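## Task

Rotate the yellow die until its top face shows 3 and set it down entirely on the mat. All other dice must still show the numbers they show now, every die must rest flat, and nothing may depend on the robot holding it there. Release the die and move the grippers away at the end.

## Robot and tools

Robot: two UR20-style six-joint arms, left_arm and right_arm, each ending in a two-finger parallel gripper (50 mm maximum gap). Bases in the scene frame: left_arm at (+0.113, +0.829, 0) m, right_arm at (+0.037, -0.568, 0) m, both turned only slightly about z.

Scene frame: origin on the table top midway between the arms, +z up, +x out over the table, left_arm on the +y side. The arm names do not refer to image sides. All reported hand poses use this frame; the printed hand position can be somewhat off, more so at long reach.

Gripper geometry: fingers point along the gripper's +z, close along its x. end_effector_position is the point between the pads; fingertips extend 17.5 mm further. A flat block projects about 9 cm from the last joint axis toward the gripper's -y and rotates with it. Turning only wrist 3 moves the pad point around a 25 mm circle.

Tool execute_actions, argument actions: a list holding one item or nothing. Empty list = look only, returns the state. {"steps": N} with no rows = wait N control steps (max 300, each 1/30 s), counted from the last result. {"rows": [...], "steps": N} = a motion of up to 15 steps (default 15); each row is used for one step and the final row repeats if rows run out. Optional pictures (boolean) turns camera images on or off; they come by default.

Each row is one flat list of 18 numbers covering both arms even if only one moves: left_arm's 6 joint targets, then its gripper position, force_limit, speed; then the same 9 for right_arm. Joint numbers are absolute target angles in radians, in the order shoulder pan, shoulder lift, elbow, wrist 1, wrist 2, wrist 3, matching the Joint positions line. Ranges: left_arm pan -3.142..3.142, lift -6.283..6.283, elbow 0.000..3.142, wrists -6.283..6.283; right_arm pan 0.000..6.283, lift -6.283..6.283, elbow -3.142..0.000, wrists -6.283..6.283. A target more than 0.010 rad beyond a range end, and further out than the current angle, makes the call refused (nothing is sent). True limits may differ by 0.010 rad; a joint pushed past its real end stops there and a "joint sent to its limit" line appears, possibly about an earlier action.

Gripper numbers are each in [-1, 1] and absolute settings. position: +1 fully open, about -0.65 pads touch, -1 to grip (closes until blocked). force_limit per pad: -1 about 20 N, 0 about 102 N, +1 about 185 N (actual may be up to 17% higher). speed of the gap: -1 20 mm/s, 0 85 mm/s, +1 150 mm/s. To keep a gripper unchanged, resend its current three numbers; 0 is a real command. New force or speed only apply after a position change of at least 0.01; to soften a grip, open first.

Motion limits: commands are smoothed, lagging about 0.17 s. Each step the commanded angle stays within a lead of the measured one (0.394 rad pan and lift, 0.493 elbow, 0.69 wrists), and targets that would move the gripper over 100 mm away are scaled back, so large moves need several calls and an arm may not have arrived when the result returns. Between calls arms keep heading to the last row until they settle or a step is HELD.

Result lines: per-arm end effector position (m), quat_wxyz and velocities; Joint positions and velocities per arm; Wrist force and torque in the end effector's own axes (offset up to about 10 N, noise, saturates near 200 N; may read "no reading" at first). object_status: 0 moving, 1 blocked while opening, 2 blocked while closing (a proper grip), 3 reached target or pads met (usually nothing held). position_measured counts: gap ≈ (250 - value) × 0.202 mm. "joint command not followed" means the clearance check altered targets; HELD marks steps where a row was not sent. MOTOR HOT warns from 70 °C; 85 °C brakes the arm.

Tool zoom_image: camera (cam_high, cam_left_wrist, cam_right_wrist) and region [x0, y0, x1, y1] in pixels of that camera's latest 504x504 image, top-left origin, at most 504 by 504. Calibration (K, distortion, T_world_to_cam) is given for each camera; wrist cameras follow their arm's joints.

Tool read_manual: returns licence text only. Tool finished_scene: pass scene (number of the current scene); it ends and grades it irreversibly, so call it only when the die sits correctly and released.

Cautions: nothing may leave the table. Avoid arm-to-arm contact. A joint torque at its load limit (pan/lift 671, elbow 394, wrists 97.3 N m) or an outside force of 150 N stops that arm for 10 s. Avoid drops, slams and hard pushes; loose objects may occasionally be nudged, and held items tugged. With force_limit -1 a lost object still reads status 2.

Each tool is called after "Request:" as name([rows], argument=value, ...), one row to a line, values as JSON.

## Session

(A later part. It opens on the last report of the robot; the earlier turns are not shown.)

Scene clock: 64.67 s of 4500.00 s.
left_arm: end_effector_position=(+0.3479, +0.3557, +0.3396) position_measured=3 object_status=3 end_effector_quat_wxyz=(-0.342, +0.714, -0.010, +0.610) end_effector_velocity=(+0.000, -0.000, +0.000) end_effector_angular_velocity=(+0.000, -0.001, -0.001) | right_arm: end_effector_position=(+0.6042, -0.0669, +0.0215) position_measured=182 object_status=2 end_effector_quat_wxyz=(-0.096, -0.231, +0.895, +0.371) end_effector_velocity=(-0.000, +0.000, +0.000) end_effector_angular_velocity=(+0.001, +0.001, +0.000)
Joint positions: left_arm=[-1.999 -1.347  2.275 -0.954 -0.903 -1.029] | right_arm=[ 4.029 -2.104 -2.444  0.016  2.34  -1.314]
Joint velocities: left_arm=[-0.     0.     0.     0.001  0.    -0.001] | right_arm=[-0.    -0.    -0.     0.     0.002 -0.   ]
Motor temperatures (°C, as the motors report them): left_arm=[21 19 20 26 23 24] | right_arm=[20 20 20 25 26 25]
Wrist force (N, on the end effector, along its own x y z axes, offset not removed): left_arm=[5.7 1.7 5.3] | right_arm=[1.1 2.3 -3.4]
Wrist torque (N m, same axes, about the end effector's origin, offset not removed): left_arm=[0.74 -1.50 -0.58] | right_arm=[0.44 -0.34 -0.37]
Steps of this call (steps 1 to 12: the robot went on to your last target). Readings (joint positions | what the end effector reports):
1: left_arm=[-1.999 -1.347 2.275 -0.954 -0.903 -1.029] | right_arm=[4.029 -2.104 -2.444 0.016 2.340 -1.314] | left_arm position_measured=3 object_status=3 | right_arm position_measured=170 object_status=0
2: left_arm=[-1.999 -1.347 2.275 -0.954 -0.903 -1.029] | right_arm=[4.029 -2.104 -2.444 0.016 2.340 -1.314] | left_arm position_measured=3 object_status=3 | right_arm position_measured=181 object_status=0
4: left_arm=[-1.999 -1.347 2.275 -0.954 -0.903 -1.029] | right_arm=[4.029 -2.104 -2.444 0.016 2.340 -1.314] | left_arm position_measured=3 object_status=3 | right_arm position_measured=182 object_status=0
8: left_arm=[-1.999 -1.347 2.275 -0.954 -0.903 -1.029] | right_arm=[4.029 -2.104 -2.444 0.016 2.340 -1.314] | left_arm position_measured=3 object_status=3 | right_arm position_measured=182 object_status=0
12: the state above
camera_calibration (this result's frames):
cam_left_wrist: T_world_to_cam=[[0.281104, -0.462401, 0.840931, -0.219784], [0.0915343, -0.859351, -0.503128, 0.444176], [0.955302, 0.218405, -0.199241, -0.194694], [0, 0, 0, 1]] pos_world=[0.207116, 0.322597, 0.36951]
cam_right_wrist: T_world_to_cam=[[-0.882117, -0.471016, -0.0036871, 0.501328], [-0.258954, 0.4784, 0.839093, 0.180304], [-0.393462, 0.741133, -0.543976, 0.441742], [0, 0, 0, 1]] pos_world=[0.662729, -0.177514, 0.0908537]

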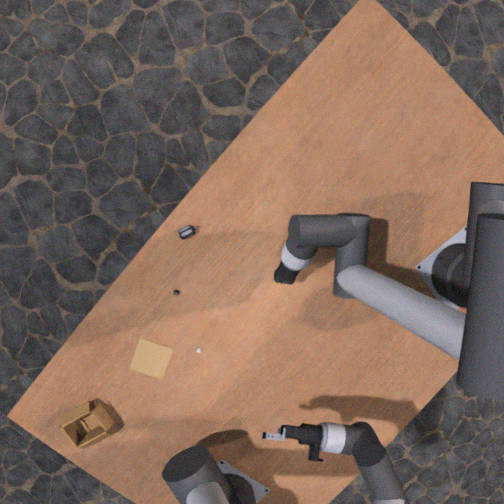

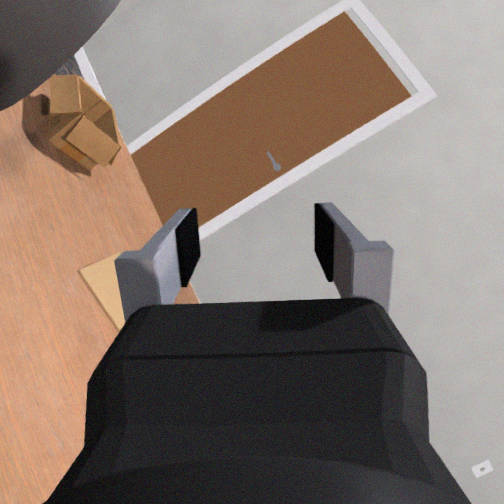

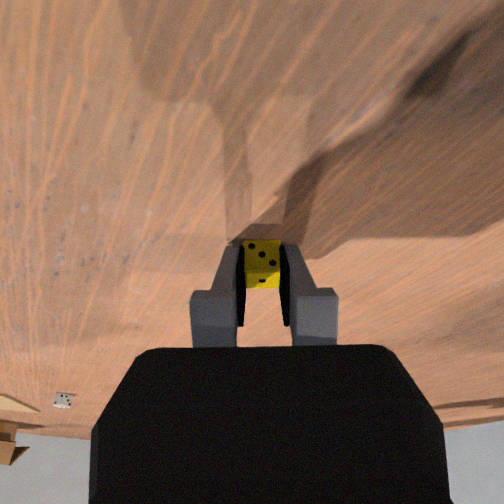

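Request:
execute_actions([
  {"rows":[[-2.4,-1.347,2.275,-0.954,-0.903,-1.029,1,0,0,4.0286,-1.85,-2.444,0.0158,2.3397,-1.3145,-1,-0.3,-0.3]]},
], pictures=false)

Request:
execute_actions([
  {"rows":[[-2.4,-1.347,2.275,-0.954,-0.903,-1.029,1,0,0,4.4664,-2.15,-1.9619,0.3396,1.5708,-3.1416,-1,-0.3,-0.3]]},
], pictures=false)

Request:
execute_actions([
  {"steps":40},
], pictures=false)

Request:
execute_actions([
  {"rows":[[-2.4,-1.347,2.275,-0.954,-0.903,-1.029,1,0,0,4.4664,-2.3047,-1.9619,0.3396,1.5708,-3.1416,-1,-0.3,-0.3]]},
], pictures=false)

Request:
execute_actions([
  {"steps":20},
])

Scene clock: 79.63 s of 4500.00 s.
left_arm: end_effector_position=(+0.1671, +0.3035, +0.3396) position_measured=3 object_status=3 end_effector_quat_wxyz=(-0.228, +0.701, -0.137, +0.662) end_effector_velocity=(-0.180, -0.018, +0.000) end_effector_angular_velocity=(-0.002, -0.001, -0.342) | right_arm: end_effector_position=(+0.6267, -0.0484, +0.2024) position_measured=182 object_status=2 end_effector_quat_wxyz=(+0.003, -0.269, +0.870, +0.413) end_effector_velocity=(+0.004, +0.004, +0.129) end_effector_angular_velocity=(+0.104, -0.127, +0.000)
Joint positions: left_arm=[-2.357 -1.347  2.275 -0.954 -0.903 -1.029] | right_arm=[ 4.029 -1.87  -2.444  0.016  2.34  -1.314]
Joint velocities: left_arm=[-0.342  0.    -0.     0.001  0.    -0.003] | right_arm=[ 0.     0.164 -0.    -0.     0.     0.   ]
Motor temperatures (°C, as the motors report them): left_arm=[21 19 20 26 23 24] | right_arm=[20 20 20 25 26 25]
Wrist force (N, on the end effector, along its own x y z axes, offset not removed): left_arm=[-0.2 2.3 1.2] | right_arm=[-0.9 2.5 -5.3]
Wrist torque (N m, same axes, about the end effector's origin, offset not removed): left_arm=[0.97 -0.26 -0.68] | right_arm=[0.44 0.30 -0.41]
Steps of this call (steps 1 to 15: the robot went on to your last target; steps 16 to 90: nothing new was sent; then 11.47 s passed at rest; steps 91 to 105: all 15 steps of this action). Readings (joint positions | what the end effector reports):
91: left_arm=[-1.999 -1.347 2.275 -0.954 -0.903 -1.029] | right_arm=[4.029 -2.104 -2.444 0.016 2.340 -1.314] | left_arm position_measured=3 object_status=3 | right_arm position_measured=182 object_status=2
92: left_arm=[-2.006 -1.347 2.275 -0.954 -0.903 -1.029] | right_arm=[4.029 -2.097 -2.444 0.016 2.340 -1.314] | left_arm position_measured=3 object_status=3 | right_arm position_measured=182 object_status=2
94: left_arm=[-2.054 -1.347 2.275 -0.954 -0.903 -1.029] | right_arm=[4.029 -2.056 -2.444 0.016 2.340 -1.314] | left_arm position_measured=3 object_status=3 | right_arm position_measured=182 object_status=2
98: left_arm=[-2.183 -1.347 2.275 -0.954 -0.903 -1.029] | right_arm=[4.029 -1.969 -2.444 0.016 2.340 -1.314] | left_arm position_measured=3 object_status=3 | right_arm position_measured=182 object_status=2
105: the state above

Scene clock: 80.13 s of 4500.00 s.
left_arm: end_effector_position=(+0.1450, +0.3017, +0.3396) position_measured=3 object_status=3 end_effector_quat_wxyz=(-0.214, +0.698, -0.152, +0.666) end_effector_velocity=(-0.003, +0.000, +0.000) end_effector_angular_velocity=(+0.000, -0.001, -0.005) | right_arm: end_effector_position=(+0.7380, +0.1545, +0.2138) position_measured=182 object_status=2 end_effector_quat_wxyz=(+0.193, -0.480, +0.793, +0.321) end_effector_velocity=(+0.182, +0.475, +0.053) end_effector_angular_velocity=(-0.011, -1.322, +0.629)
Joint positions: left_arm=[-2.399 -1.347  2.275 -0.954 -0.903 -1.029] | right_arm=[ 4.204 -1.981 -2.248  0.149  2.041 -1.639]
Joint velocities: left_arm=[-0.005  0.    -0.     0.001 -0.001 -0.001] | right_arm=[ 0.386 -0.252  0.42   0.28  -0.673 -0.89 ]
Motor temperatures (°C, as the motors report them): left_arm=[21 19 20 26 23 24] | right_arm=[20 20 20 25 26 25]
Wrist force (N, on the end effector, along its own x y z axes, offset not removed): left_arm=[-2.5 0.2 3.1] | right_arm=[1.4 0.1 -3.9]
Wrist torque (N m, same axes, about the end effector's origin, offset not removed): left_arm=[0.54 0.32 -0.49] | right_arm=[0.15 -0.03 -0.31]
Steps of this call (steps 1 to 15: all 15 steps of this action). Readings (joint positions | what the end effector reports):
1: left_arm=[-2.367 -1.347 2.275 -0.954 -0.903 -1.029] | right_arm=[4.029 -1.866 -2.444 0.016 2.339 -1.315] | left_arm position_measured=3 object_status=3 | right_arm position_measured=182 object_status=2
2: left_arm=[-2.375 -1.347 2.275 -0.954 -0.903 -1.029] | right_arm=[4.035 -1.868 -2.437 0.022 2.333 -1.321] | left_arm position_measured=3 object_status=3 | right_arm position_measured=182 object_status=2
4: left_arm=[-2.385 -1.347 2.275 -0.954 -0.903 -1.029] | right_arm=[4.060 -1.887 -2.407 0.043 2.292 -1.362] | left_arm position_measured=3 object_status=3 | right_arm position_measured=182 object_status=2
8: left_arm=[-2.395 -1.347 2.275 -0.954 -0.903 -1.029] | right_arm=[4.113 -1.922 -2.348 0.082 2.201 -1.453] | left_arm position_measured=3 object_status=3 | right_arm position_measured=182 object_status=2
15: the state above

Scene clock: 81.47 s of 4500.00 s.
left_arm: end_effector_position=(+0.1446, +0.3017, +0.3396) position_measured=3 object_status=3 end_effector_quat_wxyz=(-0.214, +0.698, -0.152, +0.666) end_effector_velocity=(-0.000, -0.000, -0.000) end_effector_angular_velocity=(-0.002, +0.001, +0.000) | right_arm: end_effector_position=(+0.7681, +0.4980, +0.2976) position_measured=182 object_status=2 end_effector_quat_wxyz=(-0.442, +0.869, -0.198, +0.100) end_effector_velocity=(-0.001, +0.001, -0.001) end_effector_angular_velocity=(-0.006, -0.010, +0.008)
Joint positions: left_arm=[-2.4   -1.347  2.275 -0.954 -0.903 -1.029] | right_arm=[ 4.466 -2.15  -1.962  0.34   1.571 -3.14 ]
Joint velocities: left_arm=[ 0.     0.    -0.    -0.001 -0.    -0.002] | right_arm=[ 0.001 -0.002  0.001 -0.    -0.002 -0.014]
Motor temperatures (°C, as the motors report them): left_arm=[21 19 20 26 23 24] | right_arm=[20 20 20 25 26 25]
Wrist force (N, on the end effector, along its own x y z axes, offset not removed): left_arm=[3.7 3.3 1.4] | right_arm=[1.5 3.4 -2.8]
Wrist torque (N m, same axes, about the end effector's origin, offset not removed): left_arm=[0.97 -0.82 -0.48] | right_arm=[0.72 -0.11 -0.21]
Steps of this call (steps 1 to 40: the robot went on to your last target). Readings (joint positions | what the end effector reports):
1: left_arm=[-2.399 -1.347 2.275 -0.954 -0.903 -1.029] | right_arm=[4.217 -1.990 -2.234 0.159 2.018 -1.670] | left_arm position_measured=3 object_status=3 | right_arm position_measured=182 object_status=2
2: left_arm=[-2.399 -1.347 2.275 -0.954 -0.903 -1.029] | right_arm=[4.230 -1.998 -2.220 0.168 1.995 -1.702] | left_arm position_measured=3 object_status=3 | right_arm position_measured=182 object_status=2
4: left_arm=[-2.400 -1.347 2.275 -0.954 -0.903 -1.029] | right_arm=[4.256 -2.015 -2.192 0.187 1.950 -1.770] | left_arm position_measured=3 object_status=3 | right_arm position_measured=182 object_status=2
8: left_arm=[-2.400 -1.347 2.275 -0.954 -0.903 -1.029] | right_arm=[4.307 -2.048 -2.136 0.224 1.859 -1.930] | left_arm position_measured=3 object_status=3 | right_arm position_measured=182 object_status=2
40: the state above

Scene clock: 81.97 s of 4500.00 s.
left_arm: end_effector_position=(+0.1446, +0.3017, +0.3396) position_measured=3 object_status=3 end_effector_quat_wxyz=(-0.214, +0.698, -0.152, +0.666) end_effector_velocity=(+0.001, +0.000, -0.000) end_effector_angular_velocity=(-0.001, +0.001, +0.002) | right_arm: end_effector_position=(+0.7661, +0.4942, +0.1138) position_measured=182 object_status=2 end_effector_quat_wxyz=(-0.378, +0.899, -0.204, +0.086) end_effector_velocity=(-0.005, -0.009, -0.111) end_effector_angular_velocity=(-0.079, +0.037, +0.002)
Joint positions: left_arm=[-2.4   -1.347  2.275 -0.954 -0.903 -1.029] | right_arm=[ 4.466 -2.294 -1.962  0.34   1.571 -3.142]
Joint velocities: left_arm=[ 0.002 -0.    -0.    -0.002 -0.     0.   ] | right_arm=[ 0.001 -0.087  0.     0.     0.    -0.001]
Motor temperatures (°C, as the motors report them): left_arm=[21 19 20 26 23 24] | right_arm=[20 20 20 25 26 25]
Wrist force (N, on the end effector, along its own x y z axes, offset not removed): left_arm=[1.7 1.3 1.7] | right_arm=[-0.3 4.4 -2.3]
Wrist torque (N m, same axes, about the end effector's origin, offset not removed): left_arm=[0.66 -0.55 -0.37] | right_arm=[0.84 0.03 -0.28]
Steps of this call (steps 1 to 15: all 15 steps of this action). Readings (joint positions | what the end effector reports):
1: left_arm=[-2.400 -1.347 2.275 -0.954 -0.903 -1.029] | right_arm=[4.466 -2.150 -1.962 0.340 1.571 -3.140] | left_arm position_measured=3 object_status=3 | right_arm position_measured=182 object_status=2
2: left_arm=[-2.400 -1.347 2.275 -0.954 -0.903 -1.029] | right_arm=[4.466 -2.156 -1.962 0.340 1.571 -3.140] | left_arm position_measured=3 object_status=3 | right_arm position_measured=182 object_status=2
4: left_arm=[-2.400 -1.347 2.275 -0.954 -0.903 -1.029] | right_arm=[4.466 -2.184 -1.962 0.340 1.571 -3.141] | left_arm position_measured=3 object_status=3 | right_arm position_measured=182 object_status=2
8: left_arm=[-2.400 -1.347 2.275 -0.954 -0.903 -1.029] | right_arm=[4.466 -2.238 -1.962 0.340 1.571 -3.141] | left_arm position_measured=3 object_status=3 | right_arm position_measured=182 object_status=2
15: the state above

Scene clock: 82.63 s of 4500.00 s.
left_arm: end_effector_position=(+0.1446, +0.3017, +0.3396) position_measured=3 object_status=3 end_effector_quat_wxyz=(-0.214, +0.698, -0.152, +0.666) end_effector_velocity=(+0.000, -0.000, +0.000) end_effector_angular_velocity=(-0.000, +0.000, +0.001) | right_arm: end_effector_position=(+0.7656, +0.4930, +0.1002) position_measured=182 object_status=2 end_effector_quat_wxyz=(-0.373, +0.901, -0.204, +0.084) end_effector_velocity=(-0.000, -0.000, -0.003) end_effector_angular_velocity=(-0.002, +0.001, +0.001)
Joint positions: left_arm=[-2.4   -1.347  2.275 -0.954 -0.903 -1.029] | right_arm=[ 4.466 -2.305 -1.962  0.34   1.571 -3.142]
Joint velocities: left_arm=[ 0.001  0.    -0.     0.    -0.    -0.   ] | right_arm=[-0.    -0.003 -0.     0.     0.    -0.001]
Motor temperatures (°C, as the motors report them): left_arm=[21 19 20 26 23 24] | right_arm=[20 20 20 25 26 25]
Wrist force (N, on the end effector, along its own x y z axes, offset not removed): left_arm=[1.7 9.3 0.0] | right_arm=[-1.1 1.6 -2.2]
Wrist torque (N m, same axes, about the end effector's origin, offset not removed): left_arm=[2.41 -0.58 -0.56] | right_arm=[0.44 0.14 -0.31]
Steps of this call (steps 1 to 20: the robot went on to your last target). Readings (joint positions | what the end effector reports):
1: left_arm=[-2.400 -1.347 2.275 -0.954 -0.903 -1.029] | right_arm=[4.466 -2.296 -1.962 0.340 1.571 -3.142] | left_arm position_measured=3 object_status=3 | right_arm position_measured=182 object_status=2
2: left_arm=[-2.400 -1.347 2.275 -0.954 -0.903 -1.029] | right_arm=[4.466 -2.298 -1.962 0.340 1.571 -3.142] | left_arm position_measured=3 object_status=3 | right_arm position_measured=182 object_status=2
4: left_arm=[-2.400 -1.347 2.275 -0.954 -0.903 -1.029] | right_arm=[4.466 -2.301 -1.962 0.340 1.571 -3.142] | left_arm position_measured=3 object_status=3 | right_arm position_measured=182 object_status=2
8: left_arm=[-2.400 -1.347 2.275 -0.954 -0.903 -1.029] | right_arm=[4.466 -2.303 -1.962 0.340 1.571 -3.142] | left_arm position_measured=3 object_status=3 | right_arm position_measured=182 object_status=2
20: the state above
camera_calibration (this result's frames):
cam_left_wrist: T_world_to_cam=[[0.0783003, -0.535447, 0.840931, -0.136269], [-0.251181, -0.826904, -0.503128, 0.456101], [0.964768, -0.171831, -0.199241, 0.127686], [0, 0, 0, 1]] pos_world=[0.00204601, 0.326128, 0.36951]
cam_right_wrist: T_world_to_cam=[[0.904028, -0.427241, -0.0141071, -0.480312], [-0.36542, -0.755249, -0.544121, 0.716514], [0.221816, 0.497055, -0.838888, -0.188071], [0, 0, 0, 1]] pos_world=[0.737761, 0.429419, 0.225324]

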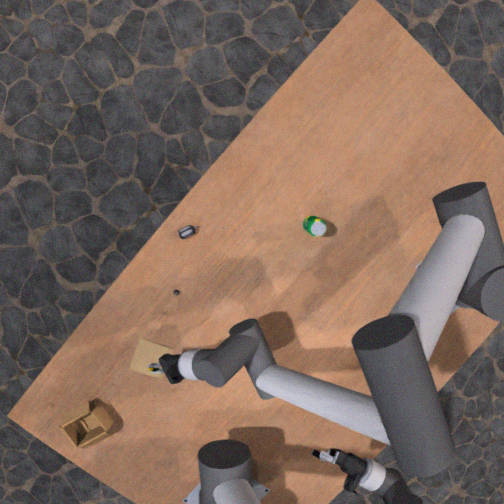

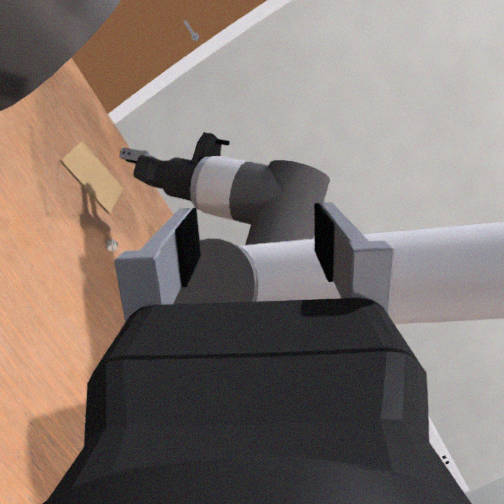

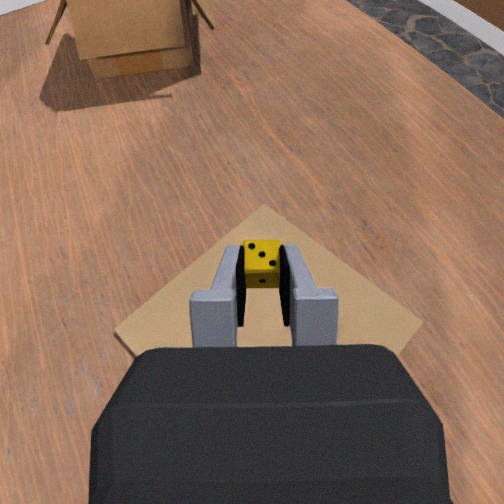

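Request:
execute_actions([
  {"rows":[[-2.4,-1.347,2.275,-0.954,-0.903,-1.029,1,0,0,4.4664,-2.3853,-1.9556,0.4139,1.5708,-3.1416,-1,-0.3,-0.3]]},
], pictures=false)

Request:
execute_actions([
  {"rows":[[-2.4,-1.347,2.275,-0.954,-0.903,-1.029,1,0,0,4.4664,-2.3888,-1.9553,0.4171,1.5708,-3.1416,-1,-0.3,-0.3]]},
])

Scene clock: 87.60 s of 4500.00 s.
left_arm: end_effector_position=(+0.1446, +0.3017, +0.3396) position_measured=3 object_status=3 end_effector_quat_wxyz=(-0.214, +0.698, -0.152, +0.666) end_effector_velocity=(-0.001, -0.001, -0.000) end_effector_angular_velocity=(-0.001, +0.001, -0.003) | right_arm: end_effector_position=(+0.7656, +0.4930, +0.0321) position_measured=182 object_status=2 end_effector_quat_wxyz=(-0.373, +0.901, -0.204, +0.084) end_effector_velocity=(-0.000, -0.001, -0.016) end_effector_angular_velocity=(+0.000, -0.001, -0.000)
Joint positions: left_arm=[-2.4   -1.347  2.275 -0.954 -0.903 -1.029] | right_arm=[ 4.466 -2.383 -1.956  0.412  1.571 -3.142]
Joint velocities: left_arm=[-0.001  0.    -0.    -0.001  0.002  0.   ] | right_arm=[ 0.    -0.019  0.002  0.018 -0.    -0.   ]
Motor temperatures (°C, as the motors report them): left_arm=[21 19 20 26 23 24] | right_arm=[20 20 20 25 26 25]
Wrist force (N, on the end effector, along its own x y z axes, offset not removed): left_arm=[4.4 -2.9 1.3] | right_arm=[3.3 3.9 -2.7]
Wrist torque (N m, same axes, about the end effector's origin, offset not removed): left_arm=[-0.05 -1.04 -0.70] | right_arm=[0.77 -0.79 -0.61]
Steps of this call (steps 1 to 15: the robot went on to your last target; steps 16 to 90: nothing new was sent; then 1.47 s passed at rest; steps 91 to 105: all 15 steps of this action). Readings (joint positions | what the end effector reports):
91: left_arm=[-2.400 -1.347 2.275 -0.954 -0.903 -1.029] | right_arm=[4.466 -2.305 -1.962 0.340 1.571 -3.142] | left_arm position_measured=3 object_status=3 | right_arm position_measured=182 object_status=2
92: left_arm=[-2.400 -1.347 2.275 -0.954 -0.903 -1.029] | right_arm=[4.466 -2.311 -1.961 0.347 1.571 -3.142] | left_arm position_measured=3 object_status=3 | right_arm position_measured=182 object_status=2
94: left_arm=[-2.400 -1.347 2.275 -0.954 -0.903 -1.029] | right_arm=[4.466 -2.338 -1.959 0.371 1.571 -3.142] | left_arm position_measured=3 object_status=3 | right_arm position_measured=182 object_status=2
98: left_arm=[-2.400 -1.347 2.275 -0.954 -0.903 -1.029] | right_arm=[4.466 -2.369 -1.957 0.399 1.571 -3.142] | left_arm position_measured=3 object_status=3 | right_arm position_measured=182 object_status=2
105: the state above

Scene clock: 88.10 s of 4500.00 s.
left_arm: end_effector_position=(+0.1446, +0.3017, +0.3396) position_measured=3 object_status=3 end_effector_quat_wxyz=(-0.214, +0.698, -0.152, +0.666) end_effector_velocity=(+0.000, -0.000, -0.000) end_effector_angular_velocity=(-0.001, +0.001, -0.001) | right_arm: end_effector_position=(+0.7655, +0.4929, +0.0272) position_measured=182 object_status=2 end_effector_quat_wxyz=(-0.373, +0.901, -0.204, +0.084) end_effector_velocity=(+0.000, -0.000, -0.001) end_effector_angular_velocity=(+0.001, -0.000, +0.000)
Joint positions: left_arm=[-2.4   -1.347  2.275 -0.954 -0.903 -1.029] | right_arm=[ 4.466 -2.389 -1.955  0.417  1.571 -3.142]
Joint velocities: left_arm=[ 0.    -0.     0.    -0.001  0.001  0.   ] | right_arm=[-0.    -0.001  0.     0.001  0.    -0.   ]
Motor temperatures (°C, as the motors report them): left_arm=[21 19 20 26 23 24] | right_arm=[20 20 20 25 26 25]
Wrist force (N, on the end effector, along its own x y z axes, offset not removed): left_arm=[1.7 1.8 -1.0] | right_arm=[1.9 3.5 -2.0]
Wrist torque (N m, same axes, about the end effector's origin, offset not removed): left_arm=[0.75 -0.51 -0.56] | right_arm=[0.63 -0.43 -0.51]
Steps of this call (steps 1 to 15: all 15 steps of this action). Readings (joint positions | what the end effector reports):
1: left_arm=[-2.400 -1.347 2.275 -0.954 -0.903 -1.029] | right_arm=[4.466 -2.383 -1.956 0.412 1.571 -3.142] | left_arm position_measured=3 object_status=3 | right_arm position_measured=182 object_status=2
2: left_arm=[-2.400 -1.347 2.275 -0.954 -0.903 -1.029] | right_arm=[4.466 -2.384 -1.956 0.413 1.571 -3.142] | left_arm position_measured=3 object_status=3 | right_arm position_measured=182 object_status=2
4: left_arm=[-2.400 -1.347 2.275 -0.954 -0.903 -1.029] | right_arm=[4.466 -2.386 -1.956 0.415 1.571 -3.142] | left_arm position_measured=3 object_status=3 | right_arm position_measured=182 object_status=2
8: left_arm=[-2.400 -1.347 2.275 -0.954 -0.903 -1.029] | right_arm=[4.466 -2.388 -1.955 0.416 1.571 -3.142] | left_arm position_measured=3 object_status=3 | right_arm position_measured=182 object_status=2
15: the state above
camera_calibration (this result's frames):
cam_left_wrist: T_world_to_cam=[[0.0783111, -0.535446, 0.840931, -0.136267], [-0.251165, -0.826909, -0.503128, 0.456106], [0.964771, -0.171812, -0.199241, 0.127682], [0, 0, 0, 1]] pos_world=[0.00204453, 0.326132, 0.36951]
cam_right_wrist: T_world_to_cam=[[0.904033, -0.427229, -0.0141045, -0.481333], [-0.365423, -0.755289, -0.544063, 0.676675], [0.221787, 0.497006, -0.838926, -0.249262], [0, 0, 0, 1]] pos_world=[0.737697, 0.429329, 0.152253]

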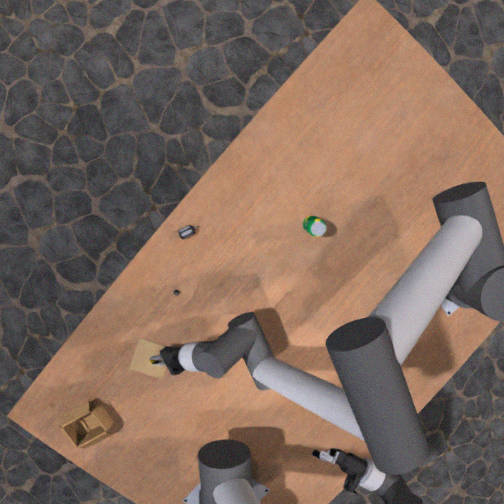

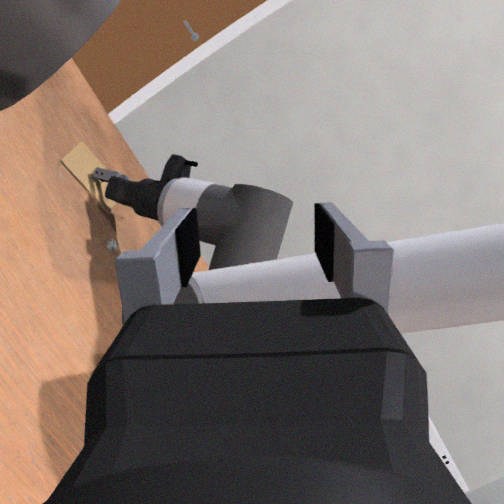

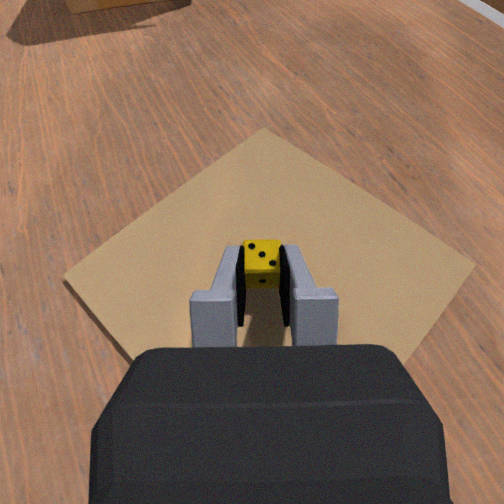

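Step down 1.5 mm at a time.

Request:
execute_actions([
  {"rows":[[-2.4,-1.347,2.275,-0.954,-0.903,-1.029,1,0,0,4.4664,-2.3905,-1.9552,0.4187,1.5708,-3.1416,-1,-0.3,-0.3]]},
], pictures=false)

Scene clock: 93.20 s of 4500.00 s.
left_arm: end_effector_position=(+0.1446, +0.3017, +0.3396) position_measured=3 object_status=3 end_effector_quat_wxyz=(-0.214, +0.698, -0.152, +0.666) end_effector_velocity=(+0.000, -0.001, -0.000) end_effector_angular_velocity=(-0.002, +0.000, -0.001) | right_arm: end_effector_position=(+0.7654, +0.4928, +0.0255) position_measured=182 object_status=2 end_effector_quat_wxyz=(-0.373, +0.901, -0.204, +0.084) end_effector_velocity=(-0.000, -0.000, -0.002) end_effector_angular_velocity=(-0.001, +0.001, -0.000)
Joint positions: left_arm=[-2.4   -1.347  2.275 -0.954 -0.903 -1.029] | right_arm=[ 4.466 -2.39  -1.955  0.419  1.571 -3.142]
Joint velocities: left_arm=[ 0.001  0.    -0.    -0.     0.001 -0.002] | right_arm=[ 0.    -0.002 -0.     0.     0.     0.001]
Motor temperatures (°C, as the motors report them): left_arm=[21 19 20 26 23 24] | right_arm=[20 20 20 25 26 25]
Wrist force (N, on the end effector, along its own x y z axes, offset not removed): left_arm=[4.1 3.9 3.9] | right_arm=[-2.1 4.0 -2.6]
Wrist torque (N m, same axes, about the end effector's origin, offset not removed): left_arm=[1.31 -1.33 -0.60] | right_arm=[0.92 0.42 -0.38]
Steps of this call (steps 1 to 15: the robot went on to your last target; steps 16 to 90: nothing new was sent; then 1.60 s passed at rest; steps 91 to 105: all 15 steps of this action). Readings (joint positions | what the end effector reports):
91: left_arm=[-2.400 -1.347 2.275 -0.954 -0.903 -1.029] | right_arm=[4.466 -2.389 -1.955 0.417 1.571 -3.142] | left_arm position_measured=3 object_status=3 | right_arm position_measured=182 object_status=2
92: left_arm=[-2.400 -1.347 2.275 -0.954 -0.903 -1.029] | right_arm=[4.466 -2.389 -1.955 0.417 1.571 -3.142] | left_arm position_measured=3 object_status=3 | right_arm position_measured=182 object_status=2
94: left_arm=[-2.400 -1.347 2.275 -0.954 -0.903 -1.029] | right_arm=[4.466 -2.390 -1.955 0.418 1.571 -3.142] | left_arm position_measured=3 object_status=3 | right_arm position_measured=182 object_status=2
98: left_arm=[-2.400 -1.347 2.275 -0.954 -0.903 -1.029] | right_arm=[4.466 -2.390 -1.955 0.418 1.571 -3.142] | left_arm position_measured=3 object_status=3 | right_arm position_measured=182 object_status=2
105: the state above

Request:
execute_actions([
  {"rows":[[-2.4,-1.347,2.275,-0.954,-0.903,-1.029,1,0,0,4.4664,-2.3922,-1.9551,0.4203,1.5708,-3.1416,-1,-0.3,-0.3]]},
], pictures=false)

Scene clock: 97.37 s of 4500.00 s.
left_arm: end_effector_position=(+0.1446, +0.3017, +0.3396) position_measured=3 object_status=3 end_effector_quat_wxyz=(-0.214, +0.698, -0.152, +0.666) end_effector_velocity=(-0.000, +0.000, +0.000) end_effector_angular_velocity=(-0.000, +0.000, -0.000) | right_arm: end_effector_position=(+0.7654, +0.4927, +0.0241) position_measured=182 object_status=2 end_effector_quat_wxyz=(-0.373, +0.901, -0.204, +0.084) end_effector_velocity=(-0.000, +0.000, -0.000) end_effector_angular_velocity=(+0.000, -0.000, +0.000)
Joint positions: left_arm=[-2.4   -1.347  2.275 -0.954 -0.903 -1.029] | right_arm=[ 4.466 -2.392 -1.955  0.42   1.571 -3.142]
Joint velocities: left_arm=[-0. -0. -0. -0. -0. -0.] | right_arm=[ 0.    -0.    -0.     0.001  0.    -0.   ]
Motor temperatures (°C, as the motors report them): left_arm=[21 19 20 26 23 24] | right_arm=[20 20 20 25 26 25]
Wrist force (N, on the end effector, along its own x y z axes, offset not removed): left_arm=[3.8 3.1 0.3] | right_arm=[3.0 3.6 -4.4]
Wrist torque (N m, same axes, about the end effector's origin, offset not removed): left_arm=[0.99 -1.03 -0.68] | right_arm=[0.89 -0.67 -0.41]
Steps of this call (steps 1 to 15: the robot went on to your last target; steps 16 to 90: nothing new was sent; then 0.67 s passed at rest; steps 91 to 105: all 15 steps of this action). Readings (joint positions | what the end effector reports):
91: left_arm=[-2.400 -1.347 2.275 -0.954 -0.903 -1.029] | right_arm=[4.466 -2.391 -1.955 0.419 1.571 -3.142] | left_arm position_measured=3 object_status=3 | right_arm position_measured=182 object_status=2
92: left_arm=[-2.400 -1.347 2.275 -0.954 -0.903 -1.029] | right_arm=[4.466 -2.391 -1.955 0.419 1.571 -3.142] | left_arm position_measured=3 object_status=3 | right_arm position_measured=182 object_status=2
94: left_arm=[-2.400 -1.347 2.275 -0.954 -0.903 -1.029] | right_arm=[4.466 -2.391 -1.955 0.419 1.571 -3.142] | left_arm position_measured=3 object_status=3 | right_arm position_measured=182 object_status=2
98: left_arm=[-2.400 -1.347 2.275 -0.954 -0.903 -1.029] | right_arm=[4.466 -2.392 -1.955 0.420 1.571 -3.142] | left_arm position_measured=3 object_status=3 | right_arm position_measured=182 object_status=2
105: the state above

Request:
execute_actions([
  {"rows":[[-2.4,-1.347,2.275,-0.954,-0.903,-1.029,1,0,0,4.4664,-2.3936,-1.955,0.4216,1.5708,-3.1416,-1,-0.3,-0.3]]},
], pictures=false)

Scene clock: 104.40 s of 4500.00 s.
left_arm: end_effector_position=(+0.1446, +0.3017, +0.3396) position_measured=3 object_status=3 end_effector_quat_wxyz=(-0.214, +0.698, -0.152, +0.666) end_effector_velocity=(-0.001, -0.000, +0.000) end_effector_angular_velocity=(-0.000, -0.001, -0.001) | right_arm: end_effector_position=(+0.7654, +0.4927, +0.0230) position_measured=182 object_status=2 end_effector_quat_wxyz=(-0.373, +0.901, -0.204, +0.085) end_effector_velocity=(-0.000, +0.000, +0.000) end_effector_angular_velocity=(+0.000, -0.001, +0.002)
Joint positions: left_arm=[-2.4   -1.347  2.275 -0.954 -0.903 -1.029] | right_arm=[ 4.466 -2.393 -1.955  0.422  1.571 -3.142]
Joint velocities: left_arm=[-0.001  0.    -0.     0.001  0.    -0.001] | right_arm=[ 0.    -0.    -0.     0.     0.001 -0.002]
Motor temperatures (°C, as the motors report them): left_arm=[21 19 20 26 23 24] | right_arm=[20 20 20 25 26 25]
Wrist force (N, on the end effector, along its own x y z axes, offset not removed): left_arm=[0.2 4.4 0.9] | right_arm=[-1.3 -14.0 -20.3]
Wrist torque (N m, same axes, about the end effector's origin, offset not removed): left_arm=[1.38 -0.52 -0.68] | right_arm=[0.05 0.09 -0.42]
Steps of this call (steps 1 to 15: the robot went on to your last target; steps 16 to 90: nothing new was sent; then 3.53 s passed at rest; steps 91 to 105: all 15 steps of this action). Readings (joint positions | what the end effector reports):
91: left_arm=[-2.400 -1.347 2.275 -0.954 -0.903 -1.029] | right_arm=[4.466 -2.392 -1.955 0.420 1.571 -3.142] | left_arm position_measured=3 object_status=3 | right_arm position_measured=182 object_status=2
92: left_arm=[-2.400 -1.347 2.275 -0.954 -0.903 -1.029] | right_arm=[4.466 -2.392 -1.955 0.421 1.571 -3.142] | left_arm position_measured=3 object_status=3 | right_arm position_measured=182 object_status=2
94: left_arm=[-2.400 -1.347 2.275 -0.954 -0.903 -1.029] | right_arm=[4.466 -2.393 -1.955 0.421 1.571 -3.142] | left_arm position_measured=3 object_status=3 | right_arm position_measured=182 object_status=2
98: left_arm=[-2.400 -1.347 2.275 -0.954 -0.903 -1.029] | right_arm=[4.466 -2.393 -1.955 0.421 1.571 -3.142] | left_arm position_measured=3 object_status=3 | right_arm position_measured=182 object_status=2
105: the state above

Request:
execute_actions([
  {"rows":[[-2.4,-1.347,2.275,-0.954,-0.903,-1.029,1,0,0,4.4664,-2.3925,-1.9551,0.4206,1.5708,-3.1416,-1,-0.3,-0.3]],"steps":8},
], pictures=false)

Request:
execute_actions([
  {"rows":[[-2.4,-1.347,2.275,-0.954,-0.903,-1.029,1,0,0,4.4664,-2.3925,-1.9551,0.4206,1.5708,-3.1416,1,-0.3,-0.3]]},
], pictures=false)

Request:
execute_actions([
  {"rows":[[-2.4,-1.347,2.275,-0.954,-0.903,-1.029,1,0,0,4.4664,-2.29,-1.9619,0.3396,1.5708,-3.1416,1,-0.3,-0.3]]},
], pictures=false)

Request:
execute_actions([
  {"steps":15},
])

Scene clock: 112.37 s of 4500.00 s.
left_arm: end_effector_position=(+0.1446, +0.3017, +0.3396) position_measured=3 object_status=3 end_effector_quat_wxyz=(-0.214, +0.698, -0.152, +0.666) end_effector_velocity=(+0.001, -0.000, +0.000) end_effector_angular_velocity=(+0.000, -0.001, -0.000) | right_arm: end_effector_position=(+0.7654, +0.4926, +0.0232) position_measured=182 object_status=2 end_effector_quat_wxyz=(-0.373, +0.901, -0.204, +0.084) end_effector_velocity=(+0.000, +0.000, +0.003) end_effector_angular_velocity=(+0.001, +0.000, +0.000)
Joint positions: left_arm=[-2.4   -1.347  2.275 -0.954 -0.903 -1.029] | right_arm=[ 4.466 -2.393 -1.955  0.421  1.571 -3.142]
Joint velocities: left_arm=[ 0.001  0.     0.     0.001  0.001 -0.001] | right_arm=[-0.     0.003 -0.    -0.002  0.     0.   ]
Motor temperatures (°C, as the motors report them): left_arm=[21 19 20 26 23 24] | right_arm=[20 20 20 25 26 25]
Wrist force (N, on the end effector, along its own x y z axes, offset not removed): left_arm=[1.5 4.4 -1.3] | right_arm=[1.0 -10.2 -13.1]
Wrist torque (N m, same axes, about the end effector's origin, offset not removed): left_arm=[1.19 -0.76 -0.59] | right_arm=[0.68 -0.26 -0.30]
Steps of this call (steps 1 to 15: the robot went on to your last target; steps 16 to 90: nothing new was sent; then 4.70 s passed at rest; steps 91 to 98: all 8 steps of this action). Readings (joint positions | what the end effector reports):
91: left_arm=[-2.400 -1.347 2.275 -0.954 -0.903 -1.029] | right_arm=[4.466 -2.394 -1.955 0.422 1.571 -3.142] | left_arm position_measured=3 object_status=3 | right_arm position_measured=182 object_status=2
92: left_arm=[-2.400 -1.347 2.275 -0.954 -0.903 -1.029] | right_arm=[4.466 -2.394 -1.955 0.422 1.571 -3.142] | left_arm position_measured=3 object_status=3 | right_arm position_measured=182 object_status=2
94: left_arm=[-2.400 -1.347 2.275 -0.954 -0.903 -1.029] | right_arm=[4.466 -2.393 -1.955 0.421 1.571 -3.142] | left_arm position_measured=3 object_status=3 | right_arm position_measured=182 object_status=2
98: the state above

Scene clock: 112.87 s of 4500.00 s.
left_arm: end_effector_position=(+0.1446, +0.3017, +0.3396) position_measured=3 object_status=3 end_effector_quat_wxyz=(-0.214, +0.698, -0.152, +0.666) end_effector_velocity=(+0.001, +0.000, -0.000) end_effector_angular_velocity=(-0.000, +0.001, +0.003) | right_arm: end_effector_position=(+0.7654, +0.4926, +0.0236) position_measured=26 object_status=0 end_effector_quat_wxyz=(-0.373, +0.901, -0.204, +0.084) end_effector_velocity=(+0.000, +0.000, +0.001) end_effector_angular_velocity=(+0.001, -0.001, -0.000)
Joint positions: left_arm=[-2.4   -1.347  2.275 -0.954 -0.903 -1.029] | right_arm=[ 4.466 -2.393 -1.955  0.421  1.571 -3.142]
Joint velocities: left_arm=[ 0.002  0.    -0.    -0.001 -0.001  0.   ] | right_arm=[ 0.     0.001 -0.     0.    -0.001 -0.   ]
Motor temperatures (°C, as the motors report them): left_arm=[21 19 20 26 23 24] | right_arm=[20 20 20 25 26 25]
Wrist force (N, on the end effector, along its own x y z axes, offset not removed): left_arm=[-2.5 2.1 3.3] | right_arm=[0.4 -4.6 -8.0]
Wrist torque (N m, same axes, about the end effector's origin, offset not removed): left_arm=[0.95 -0.02 -0.45] | right_arm=[0.63 -0.15 -0.23]
Steps of this call (steps 1 to 15: all 15 steps of this action). Readings (joint positions | what the end effector reports):
1: left_arm=[-2.400 -1.347 2.275 -0.954 -0.903 -1.029] | right_arm=[4.466 -2.393 -1.955 0.421 1.571 -3.142] | left_arm position_measured=3 object_status=3 | right_arm position_measured=177 object_status=0
2: left_arm=[-2.400 -1.347 2.275 -0.954 -0.903 -1.029] | right_arm=[4.466 -2.393 -1.955 0.421 1.571 -3.142] | left_arm position_measured=3 object_status=3 | right_arm position_measured=166 object_status=0
4: left_arm=[-2.400 -1.347 2.275 -0.954 -0.903 -1.029] | right_arm=[4.466 -2.393 -1.955 0.421 1.571 -3.142] | left_arm position_measured=3 object_status=3 | right_arm position_measured=144 object_status=0
8: left_arm=[-2.400 -1.347 2.275 -0.954 -0.903 -1.029] | right_arm=[4.466 -2.393 -1.955 0.421 1.571 -3.142] | left_arm position_measured=3 object_status=3 | right_arm position_measured=101 object_status=0
15: the state above

Scene clock: 113.37 s of 4500.00 s.
left_arm: end_effector_position=(+0.1446, +0.3017, +0.3396) position_measured=3 object_status=3 end_effector_quat_wxyz=(-0.214, +0.698, -0.152, +0.666) end_effector_velocity=(-0.000, -0.000, +0.000) end_effector_angular_velocity=(+0.001, -0.001, -0.001) | right_arm: end_effector_position=(+0.7664, +0.4947, +0.1158) position_measured=3 object_status=3 end_effector_quat_wxyz=(-0.380, +0.898, -0.203, +0.086) end_effector_velocity=(-0.000, -0.001, +0.021) end_effector_angular_velocity=(+0.002, -0.001, -0.000)
Joint positions: left_arm=[-2.4   -1.347  2.275 -0.954 -0.903 -1.029] | right_arm=[ 4.466 -2.293 -1.962  0.342  1.571 -3.142]
Joint velocities: left_arm=[-0.001  0.    -0.     0.001  0.001  0.   ] | right_arm=[ 0.     0.023 -0.002 -0.019 -0.     0.   ]
Motor temperatures (°C, as the motors report them): left_arm=[21 19 20 26 23 24] | right_arm=[20 20 20 25 26 25]
Wrist force (N, on the end effector, along its own x y z axes, offset not removed): left_arm=[1.9 1.6 5.9] | right_arm=[-0.5 -1.5 -4.1]
Wrist torque (N m, same axes, about the end effector's origin, offset not removed): left_arm=[0.83 -0.79 -0.39] | right_arm=[-0.20 0.11 -0.34]
Steps of this call (steps 1 to 15: all 15 steps of this action). Readings (joint positions | what the end effector reports):
1: left_arm=[-2.400 -1.347 2.275 -0.954 -0.903 -1.029] | right_arm=[4.466 -2.392 -1.955 0.420 1.571 -3.142] | left_arm position_measured=3 object_status=3 | right_arm position_measured=15 object_status=0
2: left_arm=[-2.400 -1.347 2.275 -0.954 -0.903 -1.029] | right_arm=[4.466 -2.386 -1.956 0.413 1.571 -3.142] | left_arm position_measured=3 object_status=3 | right_arm position_measured=6 object_status=0
4: left_arm=[-2.400 -1.347 2.275 -0.954 -0.903 -1.029] | right_arm=[4.466 -2.352 -1.958 0.386 1.571 -3.142] | left_arm position_measured=3 object_status=3 | right_arm position_measured=3 object_status=0
8: left_arm=[-2.400 -1.347 2.275 -0.954 -0.903 -1.029] | right_arm=[4.466 -2.311 -1.961 0.356 1.571 -3.142] | left_arm position_measured=3 object_status=3 | right_arm position_measured=3 object_status=0
15: the state above

Scene clock: 113.87 s of 4500.00 s.
left_arm: end_effector_position=(+0.1446, +0.3017, +0.3396) position_measured=3 object_status=3 end_effector_quat_wxyz=(-0.214, +0.698, -0.152, +0.666) end_effector_velocity=(-0.000, +0.000, -0.001) end_effector_angular_velocity=(-0.002, +0.002, +0.001) | right_arm: end_effector_position=(+0.7664, +0.4946, +0.1187) position_measured=3 object_status=3 end_effector_quat_wxyz=(-0.380, +0.898, -0.203, +0.086) end_effector_velocity=(-0.000, +0.000, +0.002) end_effector_angular_velocity=(+0.001, -0.000, +0.001)
Joint positions: left_arm=[-2.4   -1.347  2.275 -0.954 -0.903 -1.029] | right_arm=[ 4.466 -2.29  -1.962  0.34   1.571 -3.142]
Joint velocities: left_arm=[ 0.    -0.     0.    -0.003 -0.001 -0.   ] | right_arm=[-0.     0.001 -0.    -0.001  0.001 -0.001]
Motor temperatures (°C, as the motors report them): left_arm=[21 19 20 26 23 24] | right_arm=[20 20 20 25 26 25]
Wrist force (N, on the end effector, along its own x y z axes, offset not removed): left_arm=[9.8 2.0 3.3] | right_arm=[1.9 1.5 -5.3]
Wrist torque (N m, same axes, about the end effector's origin, offset not removed): left_arm=[0.79 -2.22 -0.69] | right_arm=[0.25 -0.47 -0.29]
Steps of this call (steps 1 to 15: the robot went on to your last target). Readings (joint positions | what the end effector reports):
1: left_arm=[-2.400 -1.347 2.275 -0.954 -0.903 -1.029] | right_arm=[4.466 -2.292 -1.962 0.342 1.571 -3.142] | left_arm position_measured=3 object_status=3 | right_arm position_measured=3 object_status=3
2: left_arm=[-2.400 -1.347 2.275 -0.954 -0.903 -1.029] | right_arm=[4.466 -2.292 -1.962 0.341 1.571 -3.142] | left_arm position_measured=3 object_status=3 | right_arm position_measured=3 object_status=3
4: left_arm=[-2.400 -1.347 2.275 -0.954 -0.903 -1.029] | right_arm=[4.466 -2.291 -1.962 0.340 1.571 -3.142] | left_arm position_measured=3 object_status=3 | right_arm position_measured=3 object_status=3
8: left_arm=[-2.400 -1.347 2.275 -0.954 -0.903 -1.029] | right_arm=[4.466 -2.290 -1.962 0.340 1.571 -3.142] | left_arm position_measured=3 object_status=3 | right_arm position_measured=3 object_status=3
15: the state above
All arms were judged still, so your last target was given up. Only a new action makes them travel on or press farther. Fingers that are still opening or closing keep moving.
camera_calibration (this result's frames):
cam_left_wrist: T_world_to_cam=[[0.0783112, -0.535446, 0.840931, -0.136267], [-0.251165, -0.826909, -0.503128, 0.456106], [0.964771, -0.171812, -0.199241, 0.127683], [0, 0, 0, 1]] pos_world=[0.00204443, 0.326132, 0.36951]
cam_right_wrist: T_world_to_cam=[[0.904115, -0.427057, -0.0140509, -0.480225], [-0.361969, -0.748015, -0.556284, 0.723345], [0.227055, 0.508031, -0.830873, -0.183965], [0, 0, 0, 1]] pos_world=[0.737778, 0.429449, 0.242785]

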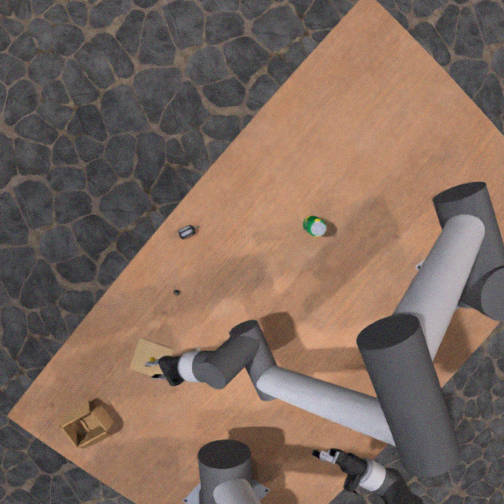

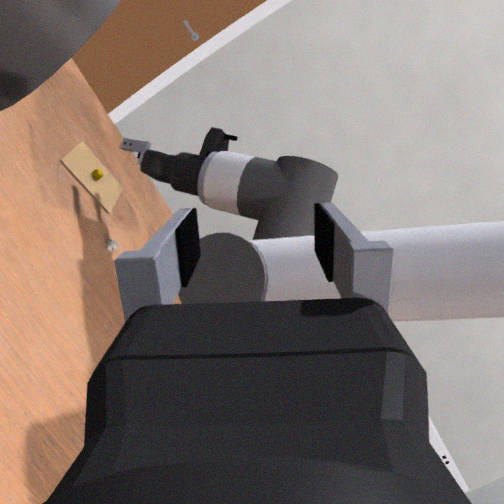

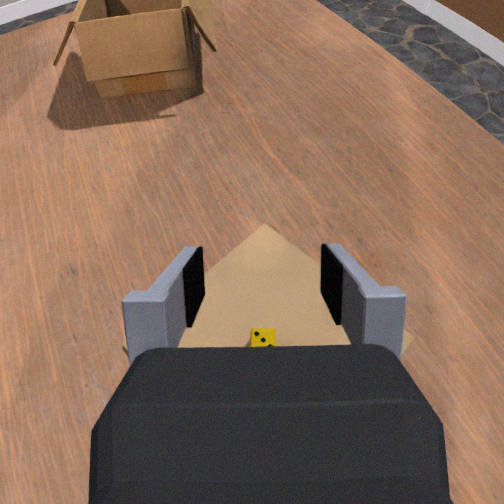

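Request:
finished_scene(scene=2)

The scene is finished: the task was done.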